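# Transfer top 96-well plate from rack K1 to nest N1

## Task

Take the upper of the two 96-well plates stacked in rack K1 and place it in plate nest N1. It must rest flat and seated within the nest's locating features, with its A1 well (the plate's clipped corner) at the nest corner labelled A1. The lower plate must remain in K1 exactly as it started. The result only counts if it stays put without the robot holding it, so release the plate and withdraw the gripper at the end.

## Robot and tools

Robot: two arms, left_arm and right_arm, each ending in a parallel two-finger gripper. Either arm may do the transfer; the other can be parked out of the way. Keep the arms from colliding or pressing on each other.

Frame: one shared scene frame with its origin on the table top midway between the arms. +z is up, +x reaches out over the table, and left_arm sits on the +y side. The names left and right do not refer to image sides. Positions are metres; orientations are quaternions written w first (qw, qx, qy, qz). The reported hand position may be slightly off, more so at long reach.

Gripper geometry: fingers point along the gripper's own +z axis and open/close along its y axis. The reported end_effector_position is the spot between the pads when closed. Closed fingertips extend about 33 mm past it, fully open about 9 mm. Closing pushes the tips roughly 24 mm further out, so leave that margin above the table or plate.

The row format (used by every moving tool): 20 numbers, always both arms. First left_arm: x, y, z, qw, qx, qy, qz (an absolute target pose for that gripper in the scene frame), then gripper position, force_limit, speed. Then the same 10 for right_arm. The three gripper numbers each lie in [-1, 1]. position: +1 fully open (140 mm), about -0.8 pads touching, -1 closes until blocked. force_limit: squeeze of roughly 14 N at -1, 60 N at 0, 107 N at +1. speed: finger gap rate around 30 mm/s at -1, 140 at 0, 250 at +1. These three are commands, so to leave a gripper unchanged repeat its previous values (0 is not 'no change'). To hold an arm still, resend its last reported pose and quaternion unchanged every time.

execute_actions(actions): a list of actions run in sequence. Each action is a table of up to 15 rows, one row per 1/30 s step; a short table repeats its last row to fill 15 steps. An empty list just returns the current state and images. If any target is over 0.6 m from the gripper's current position along any of its axes, that action is rejected for both arms; a malformed action or a failing first action rejects the whole call.

move(target, speed, blocking): target is a single 20-number row as above. Each gripper travels in a straight line toward its absolute pose; both paths finish together, lasting 0.5 to 10 s (cut short at 10 s). speed is the path's top speed in m/s, 0.002 to 0.5, default 0.25; rotation is capped at double that in rad/s. Paths ignore obstacles and the other arm, and the hand may lag, stray or overshoot speed when the arm is near full stretch. Faster contact and targets deeper past contact mean harder impacts. Gripper numbers are applied at the start. blocking=false returns after 0.5 s while motion continues; then only wait or stop are accepted until a result shows the move ended. The result adds a 'move:' line: done, off_target, moving, held, fault, plus limits (paced = pose clipped; held = a check blocked steps, after which the arm can jump fast). Each gripper's distance from its pose is given.

wait(seconds): 0 to 10; lets the scene run with the last commands held, returning early if a move ends. stop(): brakes a running move (needs room); fingers continue. zoom_image(camera, region): camera is cam_high, cam_left_wrist or cam_right_wrist; region [x0, y0, x1, y1] in pixels of that 504x504 image, at most 504 by 504. finished_scene(scene): ends scene number given (1 or 2), irreversible; finish only when the plate is seated, released and the arm is clear.

Control details: every step the commanded pose is limited to within 70 mm and 16 degrees of the measured pose, and position is favoured over orientation if both cannot be met. After an action the arm continues at most to its last clipped pose, so far targets need further commands. Each Hand target line shows where the controller is driving that gripper. 'pose unreachable' means a clearance check altered or blocked that arm's command.

Gripping: close with position -1 and confirm object_status 2 (0 moving, 1 stopped while opening, 2 stopped while closing on something, 3 reached target or pads met). To grip harder while at 2, raise force_limit and nudge position to -0.98 (or back). position_measured is in counts: 3 open, 230 pads met.

Results also give joint positions, joint torques and external torque estimates (include friction and held weight). Joint ranges and load limits are listed per arm (e.g. wrist joints 12 N m). Exceeding a load limit causes a torque fault: that arm halts for 10 s and drops the rest of the call. Sustained loads heat motors; MOTOR HOT warns, and an OVER-TEMPERATURE FAULT brakes the arm until it cools.

Cameras: cam_high (fixed, overhead) and two fisheye wrist cameras, with given calibration (K, distortion, T_world_to_cam); actual poses may differ by a few degrees and millimetres.

Avoid: dropping or sliding the plate, disturbing the lower plate, knocking anything off the table (ends the scene), hard hits or heavy pushes. Brief external tugs on a held part or nudges to loose objects may happen. Smooth, quick, low-effort motion is preferred.

Each tool is called after "Emit:" as name(argument=value, ...), one argument or row to a line, values as JSON.

## Session

Emit:
execute_actions(
  actions=[],
)

Scene clock: 0.00 s.
left_arm: end_effector_position=(+0.4912, +0.3129, +0.4140) position_measured=3 object_status=3 end_effector_quat_wxyz=(+0.008, +0.883, -0.469, -0.004) | right_arm: end_effector_position=(+0.2561, +0.0374, +0.2349) position_measured=3 object_status=3 end_effector_quat_wxyz=(-0.034, +0.976, -0.148, -0.156)
Joint positions: left_arm=[ 0.016 -0.002 -0.005 -1.568 -0.013  1.555 -0.789] | right_arm=[ 0.937 -0.104 -0.028 -2.155  0.306  1.901 -0.611]
Joint velocities: left_arm=[-0.001  0.     0.001  0.001 -0.     0.001 -0.   ] | right_arm=[-0.001 -0.001  0.001 -0.    -0.001  0.    -0.002]
Joint torques (N m, as the joint torque sensors report them, + toward a larger angle): no reading
External joint torques (N m, as the arm's controller estimates them; a push from outside toward a larger angle lowers the number): no reading
Hand target (left_arm): +0.491, +0.313, +0.414; +0.008, +0.883, -0.469, -0.004
Hand target (right_arm): +0.256, +0.037, +0.235; -0.034, +0.976, -0.148, -0.156

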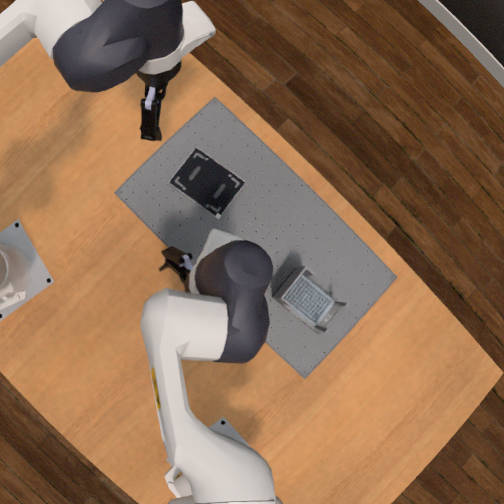

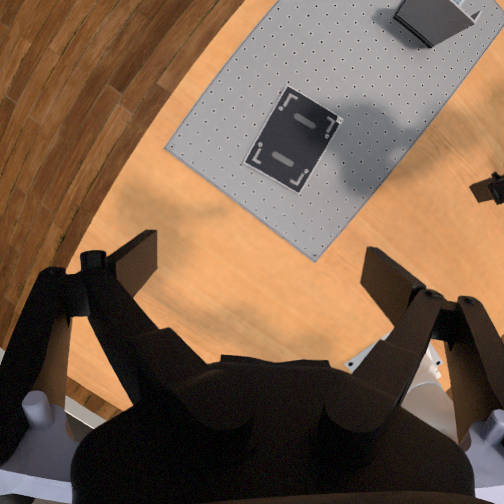

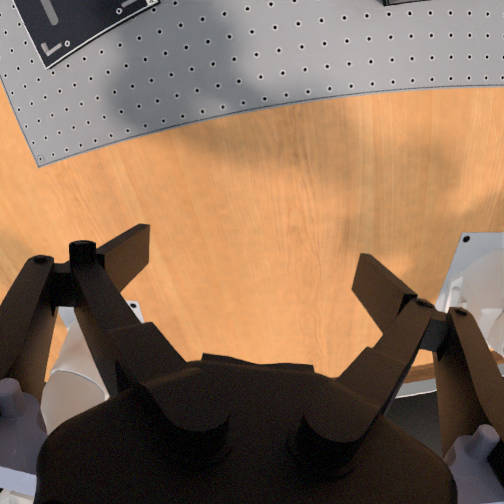

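Emit:
zoom_image(
  camera="cam_high",
  region=[260, 250, 360, 350],
)

Emit:
zoom_image(
  camera="cam_high",
  region=[160, 135, 260, 235],
)

Emit:
zoom_image(
  camera="cam_left_wrist",
  region=[230, 70, 360, 200],
)

Region (260, 250, 360, 350) of cam_high's 504x504 image, scaled by 5.040, with more detail than that image has.

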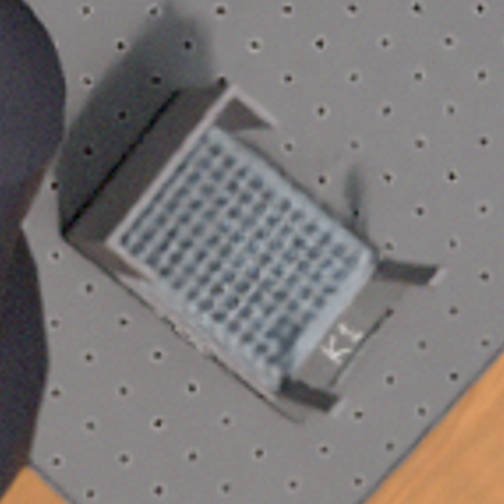

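Region (160, 135, 260, 235) of cam_high's 504x504 image, scaled by 5.040, with more detail than that image has.

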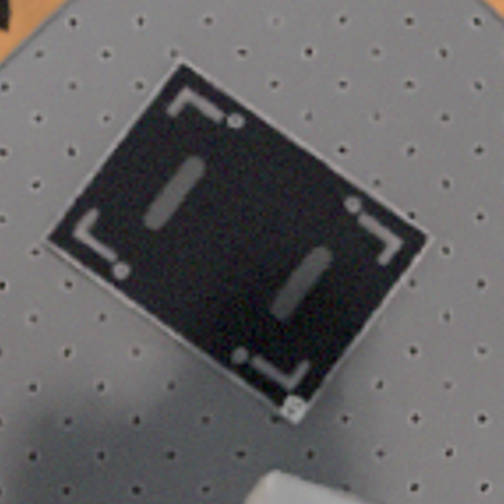

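Region (230, 70, 360, 200) of cam_left_wrist's 504x504 image, scaled by 3.877, with more detail than that image has.

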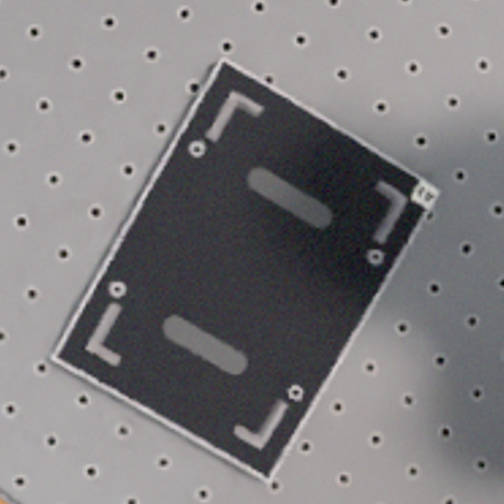

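Emit:
move(
  target=[0.49,0.2,0.36,0,0.746,-0.666,0,1,0,0,0.34,-0.35,0.4,0,0.866,-0.5,0,1,0,0],
  speed=0.4,
)

Emit:
move(
  target=[0.467,-0.15,0.3,0,0.746,-0.666,0,1,0,0,0.15,-0.68,0.4,0,0.5,-0.866,0,1,0,0],
  speed=0.4,
)

Scene clock: 13.60 s.
left_arm: end_effector_position=(+0.4904, +0.2013, +0.3606) position_measured=3 object_status=3 end_effector_quat_wxyz=(+0.001, +0.752, -0.659, -0.002) | right_arm: end_effector_position=(+0.3435, -0.3512, +0.4002) position_measured=3 object_status=3 end_effector_quat_wxyz=(-0.001, +0.870, -0.494, +0.005)
Joint positions: left_arm=[-0.08   0.07  -0.111 -1.619  0.008  1.684 -0.528] | right_arm=[ 0.416 -0.615 -0.193 -2.182 -0.115  1.585 -0.409]
Joint velocities: left_arm=[ 0.001  0.002 -0.    -0.     0.001  0.004  0.033] | right_arm=[-0.005 -0.     0.002  0.001 -0.001 -0.004  0.001]
Joint torques (N m, as the joint torque sensors report them, + toward a larger angle): left_arm=[ -0.4  -36.15  -0.91  23.08   1.28   2.74   0.41] | right_arm=[-1.05 -8.48  5.23 24.74 -0.1   2.31  0.4 ]
External joint torques (N m, as the arm's controller estimates them; a push from outside toward a larger angle lowers the number): left_arm=[-0.47 -1.97 -0.8  -1.06  0.46  0.24  0.41] | right_arm=[-1.01  1.43  2.43  1.12 -0.9  -0.23  0.4 ]
Hand target (left_arm): +0.491, +0.201, +0.360; -0.000, +0.747, -0.665, -0.002
Hand target (right_arm): +0.343, -0.353, +0.400; +0.002, +0.867, -0.498, +0.005
Off the commanded pose (left_arm): 0.001 m, 1 deg.
Off the commanded pose (right_arm): 0.004 m, 1 deg.
move: off_target (right_arm)
camera_calibration (this result's frames):
cam_left_wrist: T_world_to_cam=[[-0.979135, -0.203082, 0.00723499, 0.523722], [-0.191316, 0.933239, 0.304076, -0.198232], [-0.0685045, 0.296347, -0.95262, 0.507735], [0, 0, 0, 1]] pos_world=[0.509652, 0.14089, 0.540167]
cam_right_wrist: T_world_to_cam=[[-0.787307, -0.616493, -0.009212, 0.0620898], [-0.5933, 0.753453, 0.283379, 0.363821], [-0.16776, 0.228572, -0.958964, 0.711014], [0, 0, 0, 1]] pos_world=[0.384019, -0.398362, 0.579309]

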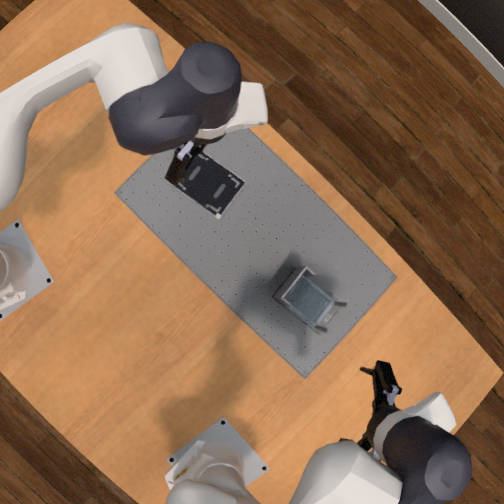

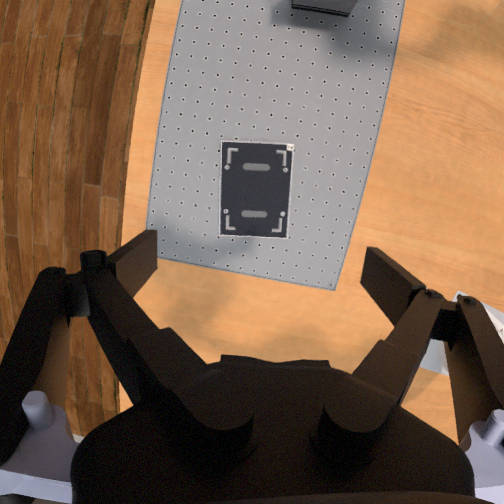

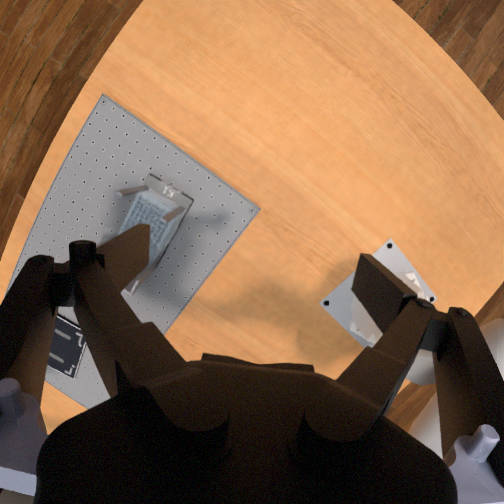

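Scene clock: 15.77 s.
left_arm: end_effector_position=(+0.4724, -0.1461, +0.3009) position_measured=3 object_status=3 end_effector_quat_wxyz=(+0.002, +0.741, -0.670, +0.033) | right_arm: end_effector_position=(+0.1517, -0.6844, +0.3991) position_measured=3 object_status=3 end_effector_quat_wxyz=(-0.001, -0.504, +0.864, -0.005)
Joint positions: left_arm=[-0.58   0.9   -0.147 -0.501  0.12   1.462 -0.957] | right_arm=[-0.207 -0.695 -0.505 -2.156 -0.319  1.536 -0.237]
Joint velocities: left_arm=[-0.001  0.004  0.003 -0.001 -0.003 -0.013 -0.015] | right_arm=[-0.001 -0.001  0.001  0.    -0.001  0.002  0.005]
Joint torques (N m, as the joint torque sensors report them, + toward a larger angle): left_arm=[ -1.28 -55.78   0.86  22.86   0.15   2.29  -0.31] | right_arm=[-1.04 -2.75 10.82 23.39  0.57  3.09  0.45]
External joint torques (N m, as the arm's controller estimates them; a push from outside toward a larger angle lowers the number): left_arm=[-1.4  -1.49  1.68  0.58 -0.7  -0.39 -0.31] | right_arm=[-1.03  1.57  1.82  1.06 -0.22  0.55  0.45]
Hand target (left_arm): +0.471, -0.146, +0.300; +0.003, +0.745, -0.666, +0.030
Hand target (right_arm): +0.152, -0.686, +0.400; -0.001, -0.499, +0.867, -0.007
Off the commanded pose (left_arm): 0.007 m, 4 deg.
Off the commanded pose (right_arm): 0.005 m, 1 deg.
elbow stopped short (left arm): the move would have taken joint 4 (elbow) straighter than the controller allows; a more bent joint 4 avoids this.
move: off_target (left_arm, right_arm)
camera_calibration (this result's frames):
cam_left_wrist: T_world_to_cam=[[-0.984269, -0.173622, -0.0327094, 0.4548], [-0.176257, 0.952203, 0.249486, 0.152804], [-0.0121702, 0.251326, -0.967826, 0.52396], [0, 0, 0, 1]] pos_world=[0.480955, -0.198222, 0.483856]
cam_right_wrist: T_world_to_cam=[[-0.925363, 0.378938, -0.0104881, 0.408352], [0.360558, 0.888349, 0.284312, 0.448621], [0.117054, 0.25931, -0.958674, 0.73165], [0, 0, 0, 1]] pos_world=[0.130478, -0.742996, 0.578149]

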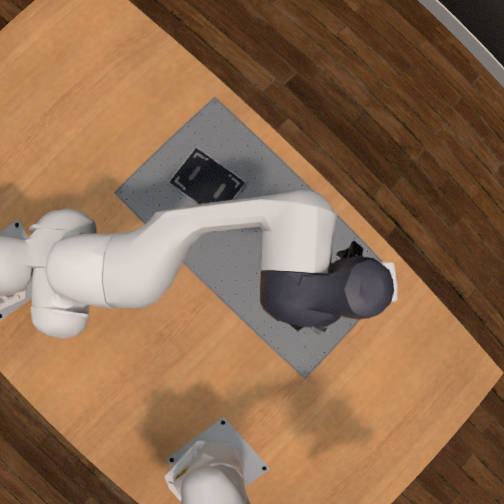

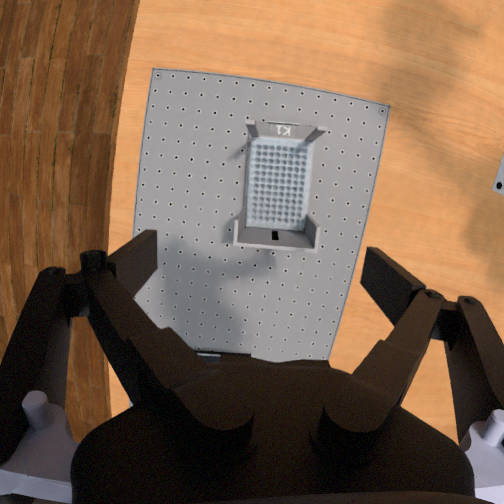

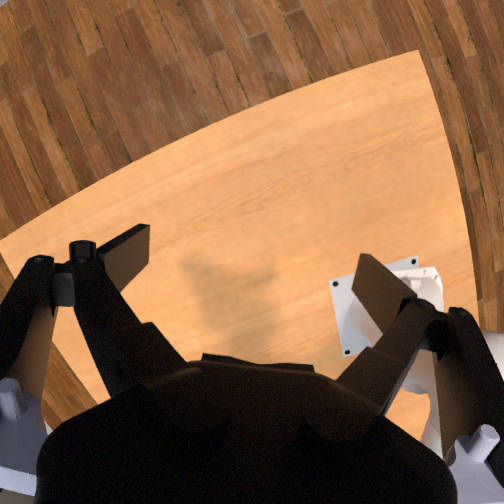

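Emit:
move(
  target=[0.451,-0.18,0.21,0,0.746,-0.666,0,1,0,0,0.15,-0.68,0.4,0,0.5,-0.866,0,1,0,0],
  speed=0.2,
)

Emit:
zoom_image(
  camera="cam_left_wrist",
  region=[150, 90, 370, 310],
)

Scene clock: 26.60 s.
left_arm: end_effector_position=(+0.4503, -0.1788, +0.2086) position_measured=3 object_status=3 end_effector_quat_wxyz=(+0.000, +0.743, -0.669, +0.001) | right_arm: end_effector_position=(+0.1499, -0.6812, +0.3990) position_measured=3 object_status=3 end_effector_quat_wxyz=(-0.001, -0.504, +0.864, -0.000)
Joint positions: left_arm=[-0.632  1.026 -0.141 -0.501  0.12   1.525 -1.01 ] | right_arm=[-0.207 -0.697 -0.503 -2.156 -0.317  1.525 -0.235]
Joint velocities: left_arm=[-0.    -0.001  0.    -0.001 -0.     0.004 -0.014] | right_arm=[ 0.001  0.001  0.    -0.001 -0.001 -0.001 -0.   ]
Joint torques (N m, as the joint torque sensors report them, + toward a larger angle): left_arm=[ -0.82 -60.28  -0.1   23.43   0.5    2.91  -0.32] | right_arm=[-1.02 -4.49 10.75 23.13  1.67  2.33  0.38]
External joint torques (N m, as the arm's controller estimates them; a push from outside toward a larger angle lowers the number): left_arm=[-0.81 -3.33  0.77  0.21 -0.34  0.37 -0.32] | right_arm=[-1.01 -0.44  1.85  0.97  0.88 -0.18  0.38]
Hand target (left_arm): +0.451, -0.180, +0.210; +0.000, +0.747, -0.665, +0.004
Hand target (right_arm): +0.150, -0.680, +0.400; +0.000, -0.500, +0.866, +0.000
Off the commanded pose (left_arm): 0.002 m, 0 deg.
Off the commanded pose (right_arm): 0.002 m, 0 deg.
elbow stopped short (left arm): the move would have taken joint 4 (elbow) straighter than the controller allows; a more bent joint 4 avoids this.
move: done
camera_calibration (this result's frames):
cam_left_wrist: T_world_to_cam=[[-0.984194, -0.177065, 0.00305265, 0.416207], [-0.168014, 0.939056, 0.299908, 0.186452], [-0.0559697, 0.294655, -0.953963, 0.467155], [0, 0, 0, 1]] pos_world=[0.467101, -0.239043, 0.38846]
cam_right_wrist: T_world_to_cam=[[-0.925266, 0.379308, -0.00277714, 0.402633], [0.36241, 0.886161, 0.288751, 0.442856], [0.111986, 0.266165, -0.9574, 0.735872], [0, 0, 0, 1]] pos_world=[0.12964, -0.741027, 0.577767]

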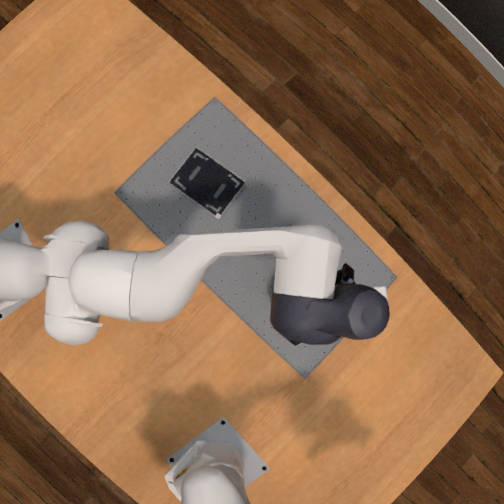

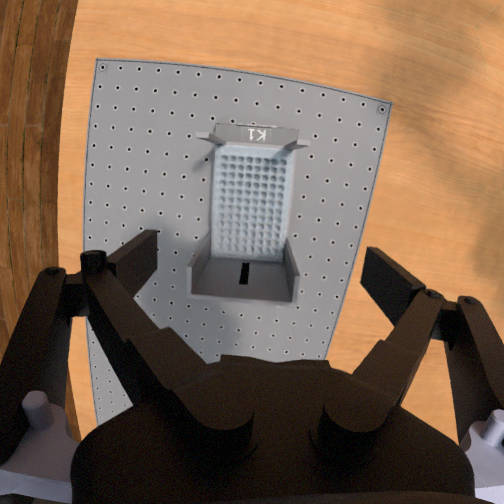

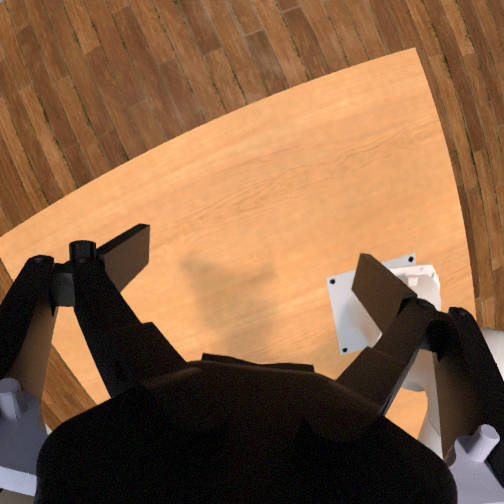

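Region (150, 90, 370, 310) of cam_left_wrist's 504x504 image, scaled by 2.291, with more detail than that image has.

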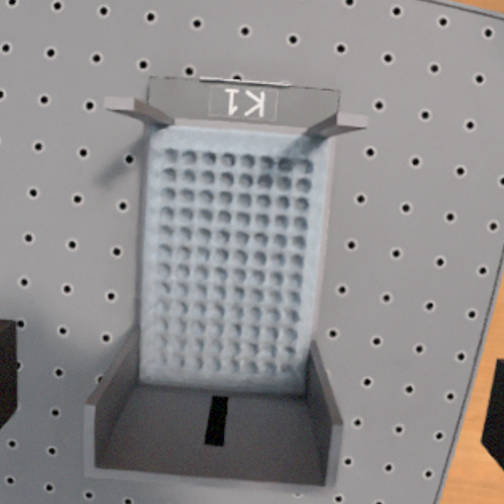

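Emit:
move(
  target=[0.455,-0.193,0.13,0,0.746,-0.666,0,0.6,0,0,0.15,-0.68,0.4,0,0.5,-0.866,0,1,0,0],
  speed=0.1,
)

Emit:
zoom_image(
  camera="cam_left_wrist",
  region=[130, 110, 380, 360],
)

Emit:
zoom_image(
  camera="cam_left_wrist",
  region=[180, 120, 330, 200],
)

Scene clock: 32.53 s.
left_arm: end_effector_position=(+0.4534, -0.1932, +0.1295) position_measured=53 object_status=3 end_effector_quat_wxyz=(+0.001, +0.744, -0.668, -0.003) | right_arm: end_effector_position=(+0.1499, -0.6811, +0.3991) position_measured=3 object_status=3 end_effector_quat_wxyz=(-0.001, -0.504, +0.864, -0.000)
Joint positions: left_arm=[-0.632  1.074 -0.139 -0.618  0.12   1.682 -1.025] | right_arm=[-0.207 -0.697 -0.503 -2.156 -0.317  1.525 -0.235]
Joint velocities: left_arm=[-0.    -0.008 -0.001 -0.014 -0.     0.016 -0.004] | right_arm=[-0.001 -0.001  0.001 -0.001  0.     0.     0.001]
Joint torques (N m, as the joint torque sensors report them, + toward a larger angle): left_arm=[  0.02 -61.96  -0.59  22.54   1.04   2.88  -0.18] | right_arm=[-0.45 -4.42 10.84 22.86  1.54  2.33  0.34]
External joint torques (N m, as the arm's controller estimates them; a push from outside toward a larger angle lowers the number): left_arm=[ 0.17 -3.96  0.65 -1.41  0.21  0.37 -0.18] | right_arm=[-0.46 -0.28  1.88  0.67  0.74 -0.18  0.34]
Hand target (left_arm): +0.455, -0.193, +0.130; -0.000, +0.747, -0.665, -0.000
Hand target (right_arm): +0.150, -0.680, +0.400; +0.000, -0.500, +0.866, -0.000
Off the commanded pose (left_arm): 0.002 m, 0 deg.
Off the commanded pose (right_arm): 0.001 m, 0 deg.
move: done
camera_calibration (this result's frames):
cam_left_wrist: T_world_to_cam=[[-0.983732, -0.17945, 0.00834468, 0.415567], [-0.168424, 0.937452, 0.304659, 0.223514], [-0.0624938, 0.298297, -0.952425, 0.399617], [0, 0, 0, 1]] pos_world=[0.471425, -0.254165, 0.309042]
cam_right_wrist: T_world_to_cam=[[-0.925226, 0.379408, -0.00262172, 0.402546], [0.362534, 0.886071, 0.288873, 0.442636], [0.111924, 0.266322, -0.957364, 0.735979], [0, 0, 0, 1]] pos_world=[0.129602, -0.740944, 0.577789]

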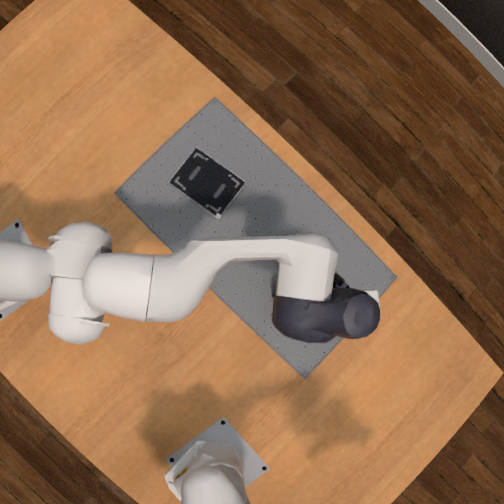

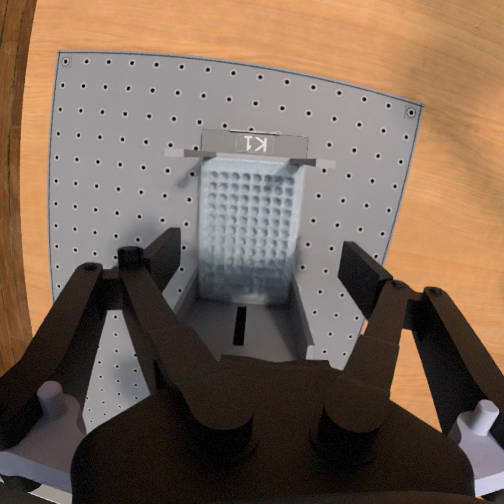

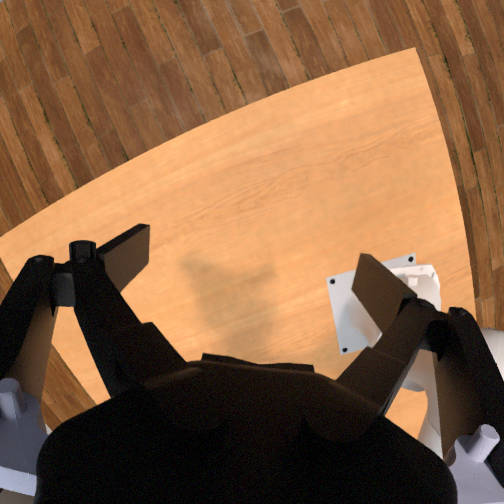

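Region (130, 110, 380, 360) of cam_left_wrist's 504x504 image, scaled by 2.016, with more detail than that image has.

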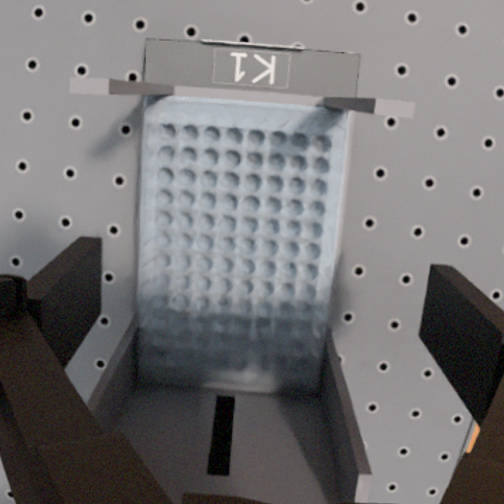

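Region (180, 120, 330, 200) of cam_left_wrist's 504x504 image, scaled by 3.360, with more detail than that image has; it fills the top 269 rows of this view, and the rest is white.

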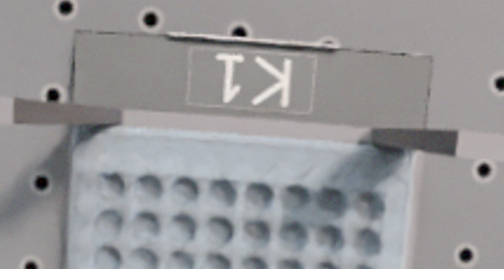

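Emit:
move(
  target=[0.463,-0.192,0.08,0,0.746,-0.666,0,0.5,0,0,0.15,-0.68,0.4,0,0.5,-0.866,0,1,0,0],
  speed=0.1,
)

Emit:
zoom_image(
  camera="cam_left_wrist",
  region=[140, 130, 380, 370],
)

Scene clock: 40.33 s.
left_arm: end_effector_position=(+0.4601, -0.1925, +0.0789) position_measured=66 object_status=3 end_effector_quat_wxyz=(+0.001, +0.746, -0.666, -0.003) | right_arm: end_effector_position=(+0.1499, -0.6810, +0.3991) position_measured=3 object_status=3 end_effector_quat_wxyz=(-0.001, -0.503, +0.864, -0.000)
Joint positions: left_arm=[-0.62   1.103 -0.136 -0.695  0.12   1.788 -1.026] | right_arm=[-0.207 -0.697 -0.503 -2.156 -0.317  1.525 -0.235]
Joint velocities: left_arm=[-0.001  0.001  0.    -0.001  0.001  0.012  0.002] | right_arm=[ 0.001  0.    -0.    -0.    -0.     0.    -0.   ]
Joint torques (N m, as the joint torque sensors report them, + toward a larger angle): left_arm=[  0.21 -62.78   0.01  23.82   1.28   2.88   0.01] | right_arm=[-0.62 -4.55 10.81 23.06  1.6   2.36  0.4 ]
External joint torques (N m, as the arm's controller estimates them; a push from outside toward a larger angle lowers the number): left_arm=[ 0.5  -4.38  1.49 -0.27  0.48  0.39  0.01] | right_arm=[-0.63 -0.51  1.89  0.91  0.8  -0.14  0.4 ]
Hand target (left_arm): +0.463, -0.192, +0.080; -0.000, +0.746, -0.665, +0.000
Hand target (right_arm): +0.150, -0.680, +0.400; +0.000, -0.500, +0.866, -0.000
Off the commanded pose (left_arm): 0.003 m, 0 deg.
Off the commanded pose (right_arm): 0.001 m, 0 deg.
move: done
camera_calibration (this result's frames):
cam_left_wrist: T_world_to_cam=[[-0.982769, -0.184605, 0.00931352, 0.421271], [-0.173065, 0.93669, 0.304403, 0.241397], [-0.0649183, 0.297546, -0.952498, 0.352614], [0, 0, 0, 1]] pos_world=[0.47868, -0.253264, 0.258458]
cam_right_wrist: T_world_to_cam=[[-0.925219, 0.379424, -0.00259246, 0.40253], [0.362558, 0.886064, 0.288863, 0.442605], [0.111899, 0.266321, -0.957367, 0.735997], [0, 0, 0, 1]] pos_world=[0.129601, -0.740918, 0.577811]

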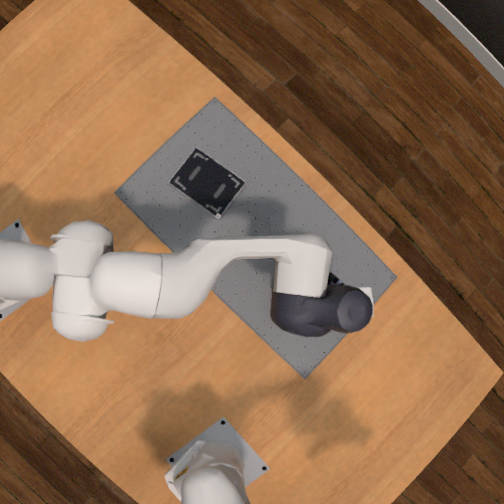

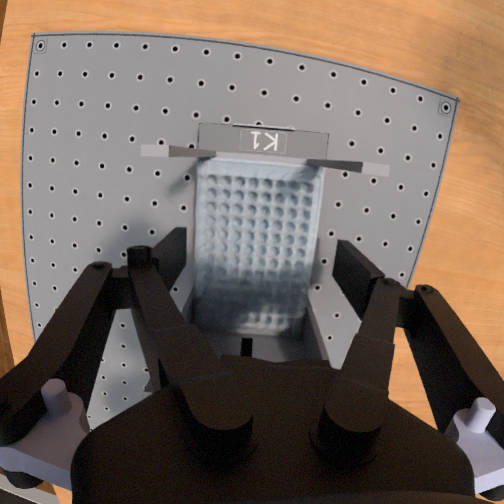

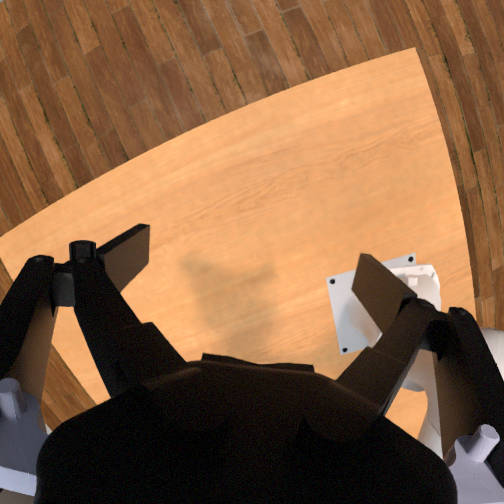

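Region (140, 130, 380, 370) of cam_left_wrist's 504x504 image, scaled by 2.100, with more detail than that image has.

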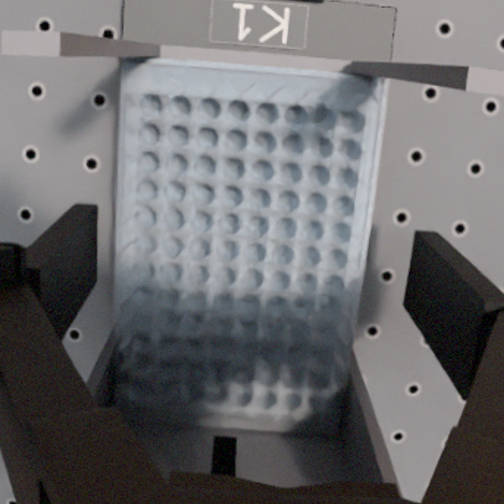

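Emit:
move(
  target=[0.4665,-0.194,0.0705,0,0.746,-0.666,0,0.5,0,0,0.15,-0.68,0.4,0,0.5,-0.866,0,1,0,0],
  speed=0.03,
)

Emit:
move(
  target=[0.4665,-0.194,0.0705,0,0.746,-0.666,0,-1,-0.3,-1,0.15,-0.68,0.4,0,0.5,-0.866,0,1,0,0],
)

Emit:
zoom_image(
  camera="cam_left_wrist",
  region=[140, 130, 380, 370],
)

Scene clock: 47.80 s.
left_arm: end_effector_position=(+0.4668, -0.1948, +0.0706) position_measured=66 object_status=3 end_effector_quat_wxyz=(+0.003, +0.748, -0.663, +0.002) | right_arm: end_effector_position=(+0.1499, -0.6810, +0.3991) position_measured=3 object_status=3 end_effector_quat_wxyz=(-0.001, -0.503, +0.864, -0.000)
Joint positions: left_arm=[-0.62   1.152 -0.135 -0.629  0.122  1.78  -1.026] | right_arm=[-0.207 -0.697 -0.503 -2.156 -0.317  1.525 -0.235]
Joint velocities: left_arm=[-0.003  0.016 -0.001  0.037  0.003 -0.019  0.002] | right_arm=[-0.001  0.001 -0.    -0.002  0.002 -0.     0.002]
Joint torques (N m, as the joint torque sensors report them, + toward a larger angle): left_arm=[ -0.71 -61.98  -0.69  24.49   1.45   2.15   0.38] | right_arm=[-1.02 -4.24 11.21 23.01  1.55  2.35  0.4 ]
External joint torques (N m, as the arm's controller estimates them; a push from outside toward a larger angle lowers the number): left_arm=[-0.51 -2.44  0.62  0.08  0.64 -0.4   0.38] | right_arm=[-0.99 -0.09  2.3   0.81  0.76 -0.15  0.4 ]
Hand target (left_arm): +0.467, -0.194, +0.070; +0.000, +0.746, -0.666, +0.000
Hand target (right_arm): +0.150, -0.680, +0.400; +0.000, -0.500, +0.866, -0.000
Off the commanded pose (left_arm): 0.001 m, 1 deg.
Off the commanded pose (right_arm): 0.001 m, 0 deg.
move: done
camera_calibration (this result's frames):
cam_left_wrist: T_world_to_cam=[[-0.981349, -0.192153, 0.00556386, 0.425629], [-0.181911, 0.937619, 0.296275, 0.25212], [-0.0621471, 0.289737, -0.955086, 0.343213], [0, 0, 0, 1]] pos_world=[0.484884, -0.254048, 0.250732]
cam_right_wrist: T_world_to_cam=[[-0.92522, 0.379422, -0.00258863, 0.402521], [0.362558, 0.886067, 0.288854, 0.442596], [0.111891, 0.266315, -0.95737, 0.736006], [0, 0, 0, 1]] pos_world=[0.129601, -0.740905, 0.577826]

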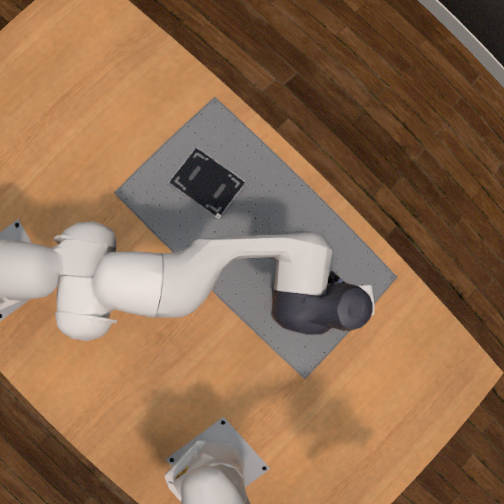

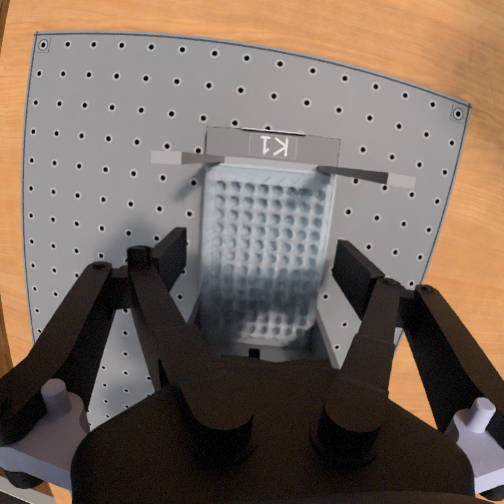

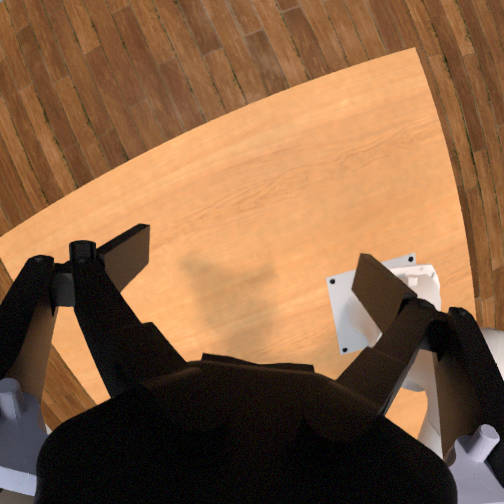

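Scene clock: 48.77 s.
left_arm: end_effector_position=(+0.4662, -0.1955, +0.0722) position_measured=104 object_status=0 end_effector_quat_wxyz=(+0.002, +0.748, -0.664, +0.002) | right_arm: end_effector_position=(+0.1499, -0.6810, +0.3991) position_measured=3 object_status=3 end_effector_quat_wxyz=(-0.001, -0.504, +0.864, -0.000)
Joint positions: left_arm=[-0.623  1.156 -0.135 -0.617  0.123  1.773 -1.026] | right_arm=[-0.207 -0.697 -0.503 -2.156 -0.317  1.525 -0.235]
Joint velocities: left_arm=[-0.001  0.004 -0.001  0.003 -0.    -0.002  0.   ] | right_arm=[ 0.    -0.    -0.001  0.001  0.001 -0.    -0.   ]
Joint torques (N m, as the joint torque sensors report them, + toward a larger angle): left_arm=[ -0.83 -60.98  -0.67  24.92   1.44   2.2    0.38] | right_arm=[-0.95 -4.38 10.95 23.43  1.57  2.38  0.34]
External joint torques (N m, as the arm's controller estimates them; a push from outside toward a larger angle lowers the number): left_arm=[-0.7  -2.16  0.56  0.83  0.63 -0.32  0.38] | right_arm=[-0.92 -0.24  2.08  1.24  0.78 -0.12  0.34]
Hand target (left_arm): +0.466, -0.194, +0.070; +0.000, +0.746, -0.666, +0.000
Hand target (right_arm): +0.150, -0.680, +0.400; +0.000, -0.500, +0.866, -0.000
Off the commanded pose (left_arm): 0.002 m, 0 deg.
Off the commanded pose (right_arm): 0.001 m, 0 deg.
move: done
camera_calibration (this result's frames):
cam_left_wrist: T_world_to_cam=[[-0.981608, -0.190844, 0.00486858, 0.425251], [-0.180826, 0.937654, 0.29683, 0.251701], [-0.0612132, 0.29049, -0.954918, 0.344531], [0, 0, 0, 1]] pos_world=[0.484034, -0.254935, 0.252216]
cam_right_wrist: T_world_to_cam=[[-0.92522, 0.379422, -0.00258921, 0.402521], [0.362558, 0.886068, 0.288852, 0.442596], [0.111891, 0.266313, -0.95737, 0.736007], [0, 0, 0, 1]] pos_world=[0.129601, -0.740903, 0.577829]

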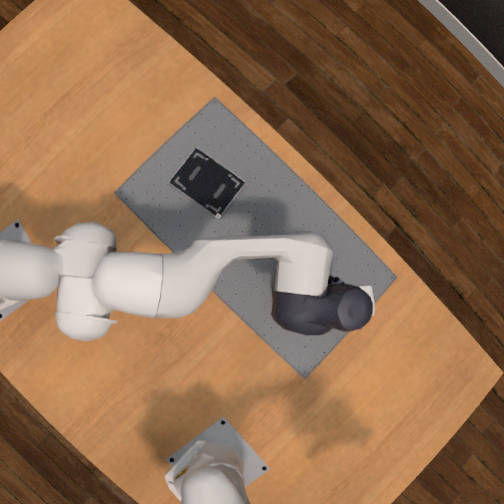

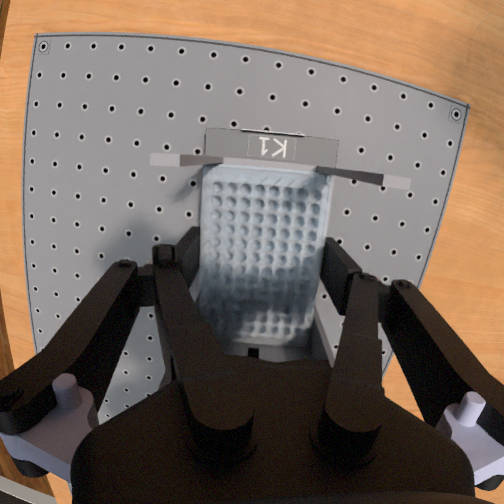

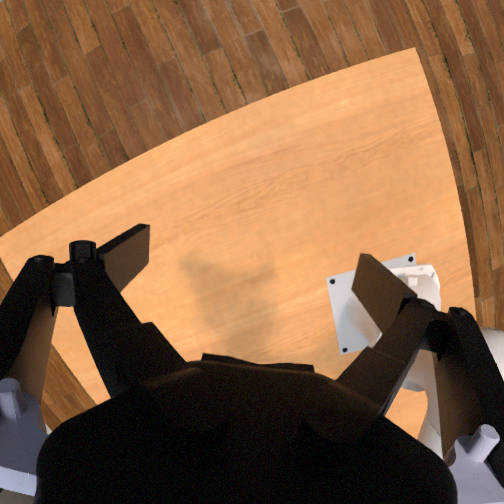

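Region (140, 130, 380, 370) of cam_left_wrist's 504x504 image, scaled by 2.100, with more detail than that image has.

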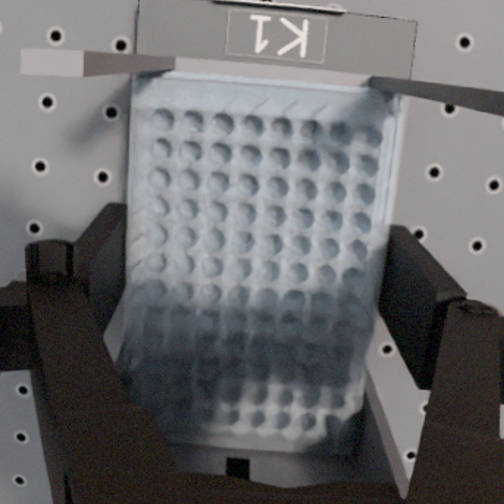

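Emit:
wait(
  seconds=0.3,
)

Emit:
move(
  target=[0.4655,-0.195,0.10,0,0.744,-0.668,0,-1,-0.3,-1,0.15,-0.68,0.4,0,0.5,-0.866,0,1,0,0],
  speed=0.03,
)

Emit:
zoom_image(
  camera="cam_left_wrist",
  region=[140, 130, 380, 370],
)

Scene clock: 52.23 s.
left_arm: end_effector_position=(+0.4662, -0.1955, +0.0722) position_measured=104 object_status=2 end_effector_quat_wxyz=(+0.002, +0.748, -0.664, +0.002) | right_arm: end_effector_position=(+0.1499, -0.6810, +0.3991) position_measured=3 object_status=3 end_effector_quat_wxyz=(-0.001, -0.504, +0.864, -0.000)
Joint positions: left_arm=[-0.623  1.156 -0.135 -0.617  0.123  1.772 -1.026] | right_arm=[-0.207 -0.697 -0.502 -2.156 -0.317  1.525 -0.235]
Joint velocities: left_arm=[ 0.    -0.001  0.     0.    -0.001 -0.001  0.003] | right_arm=[-0.001  0.001  0.     0.001  0.    -0.    -0.001]
Joint torques (N m, as the joint torque sensors report them, + toward a larger angle): left_arm=[ -0.5  -60.76  -0.63  24.56   1.41   2.17   0.38] | right_arm=[-0.75 -4.19 10.9  23.12  1.54  2.35  0.41]
External joint torques (N m, as the arm's controller estimates them; a push from outside toward a larger angle lowers the number): left_arm=[-0.46 -1.44  0.57  0.21  0.58 -0.38  0.38] | right_arm=[-0.76 -0.09  1.96  0.94  0.74 -0.15  0.41]
Hand target (left_arm): +0.466, -0.194, +0.070; +0.000, +0.746, -0.666, +0.000
Hand target (right_arm): +0.150, -0.680, +0.400; +0.000, -0.500, +0.866, -0.000
Off the commanded pose (left_arm): 0.002 m, 0 deg.
Off the commanded pose (right_arm): 0.001 m, 0 deg.
wait: 0.30 s; at rest from the start
camera_calibration (this result's frames):
cam_left_wrist: T_world_to_cam=[[-0.981599, -0.190893, 0.00489305, 0.425254], [-0.180864, 0.937637, 0.296858, 0.251704], [-0.0612561, 0.29051, -0.954909, 0.344552], [0, 0, 0, 1]] pos_world=[0.484059, -0.254925, 0.252215]
cam_right_wrist: T_world_to_cam=[[-0.925221, 0.379419, -0.00259049, 0.402516], [0.362555, 0.886072, 0.288843, 0.442591], [0.111888, 0.266305, -0.957373, 0.736014], [0, 0, 0, 1]] pos_world=[0.129602, -0.740893, 0.577843]

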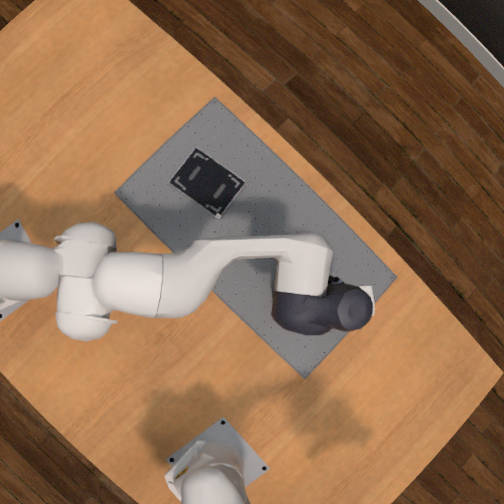

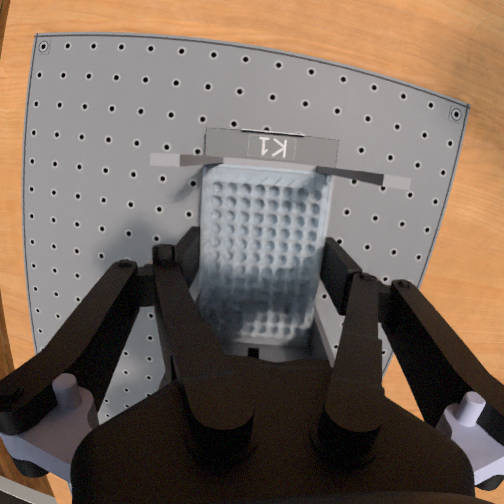

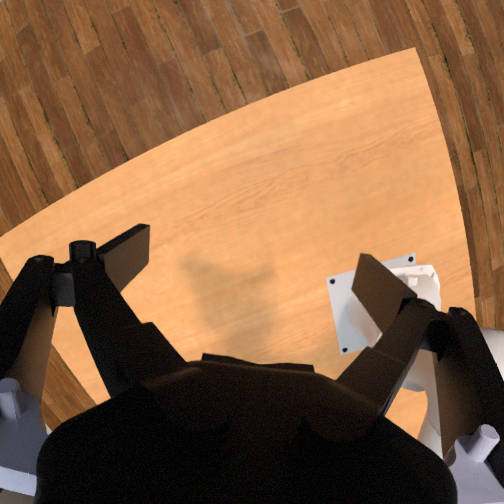

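Scene clock: 53.47 s.
left_arm: end_effector_position=(+0.4660, -0.1955, +0.0999) position_measured=104 object_status=2 end_effector_quat_wxyz=(+0.002, +0.747, -0.665, +0.003) | right_arm: end_effector_position=(+0.1499, -0.6810, +0.3991) position_measured=3 object_status=3 end_effector_quat_wxyz=(-0.001, -0.504, +0.864, -0.000)
Joint positions: left_arm=[-0.63   1.17  -0.135 -0.521  0.123  1.694 -1.019] | right_arm=[-0.207 -0.697 -0.502 -2.156 -0.317  1.525 -0.235]
Joint velocities: left_arm=[-0.004  0.031  0.001  0.058  0.    -0.032  0.007] | right_arm=[-0.001 -0.001 -0.001  0.001 -0.001  0.001 -0.002]
Joint torques (N m, as the joint torque sensors report them, + toward a larger angle): left_arm=[ -1.11 -60.61  -0.69  25.3    1.25   2.3    0.37] | right_arm=[-1.1  -4.59 10.87 23.24  1.57  2.36  0.38]
External joint torques (N m, as the arm's controller estimates them; a push from outside toward a larger angle lowers the number): left_arm=[-1.21 -1.62  0.19  1.37  0.42 -0.21  0.37] | right_arm=[-1.06 -0.43  1.97  0.99  0.78 -0.15  0.38]
Hand target (left_arm): +0.465, -0.195, +0.100; +0.000, +0.744, -0.668, +0.002
Hand target (right_arm): +0.150, -0.680, +0.400; +0.000, -0.500, +0.866, -0.000
Off the commanded pose (left_arm): 0.001 m, 1 deg.
Off the commanded pose (right_arm): 0.001 m, 0 deg.
move: done
camera_calibration (this result's frames):
cam_left_wrist: T_world_to_cam=[[-0.982208, -0.187773, 0.00297655, 0.425984], [-0.178547, 0.938627, 0.295127, 0.24268], [-0.0582108, 0.289344, -0.955453, 0.369408], [0, 0, 0, 1]] pos_world=[0.483239, -0.254684, 0.280063]
cam_right_wrist: T_world_to_cam=[[-0.925221, 0.379419, -0.00259173, 0.402517], [0.362555, 0.886072, 0.288842, 0.44259], [0.111889, 0.266303, -0.957373, 0.736014], [0, 0, 0, 1]] pos_world=[0.129602, -0.740892, 0.577844]

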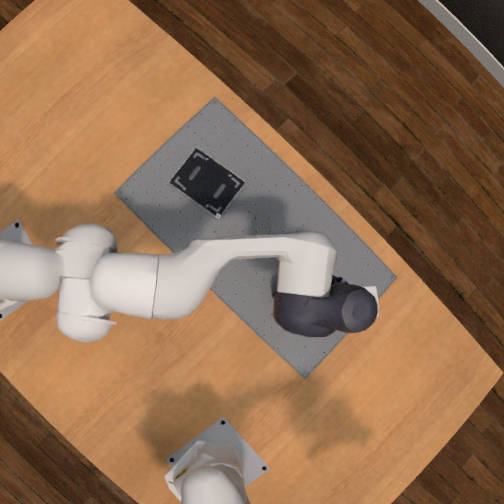

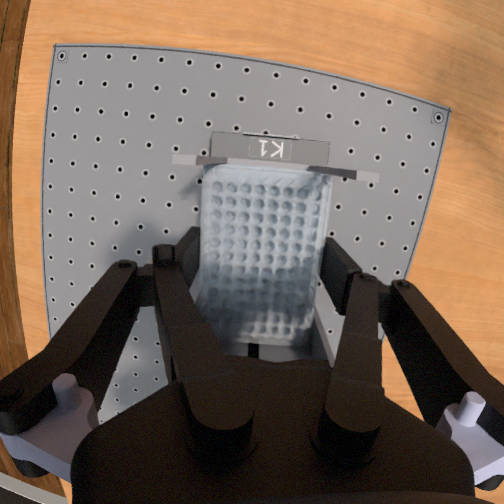

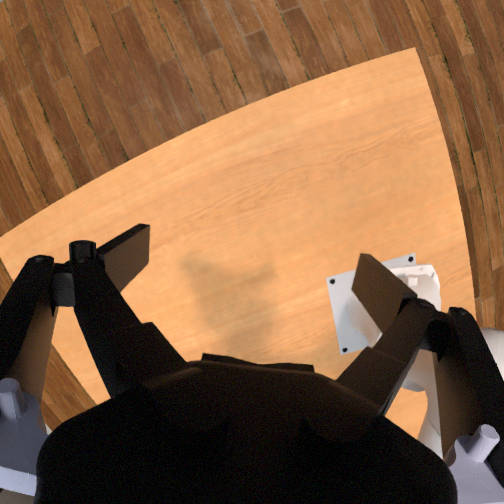

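Region (140, 130, 380, 370) of cam_left_wrist's 504x504 image, scaled by 2.100, with more detail than that image has.

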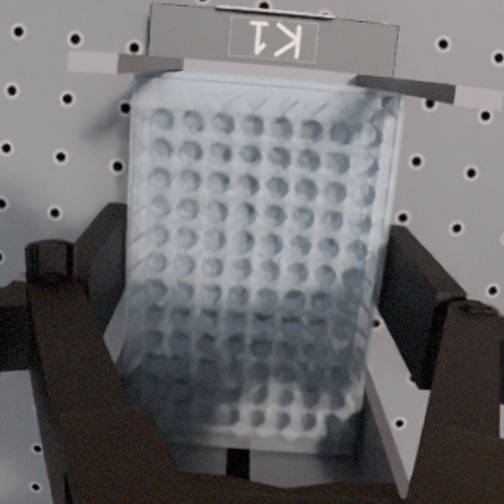

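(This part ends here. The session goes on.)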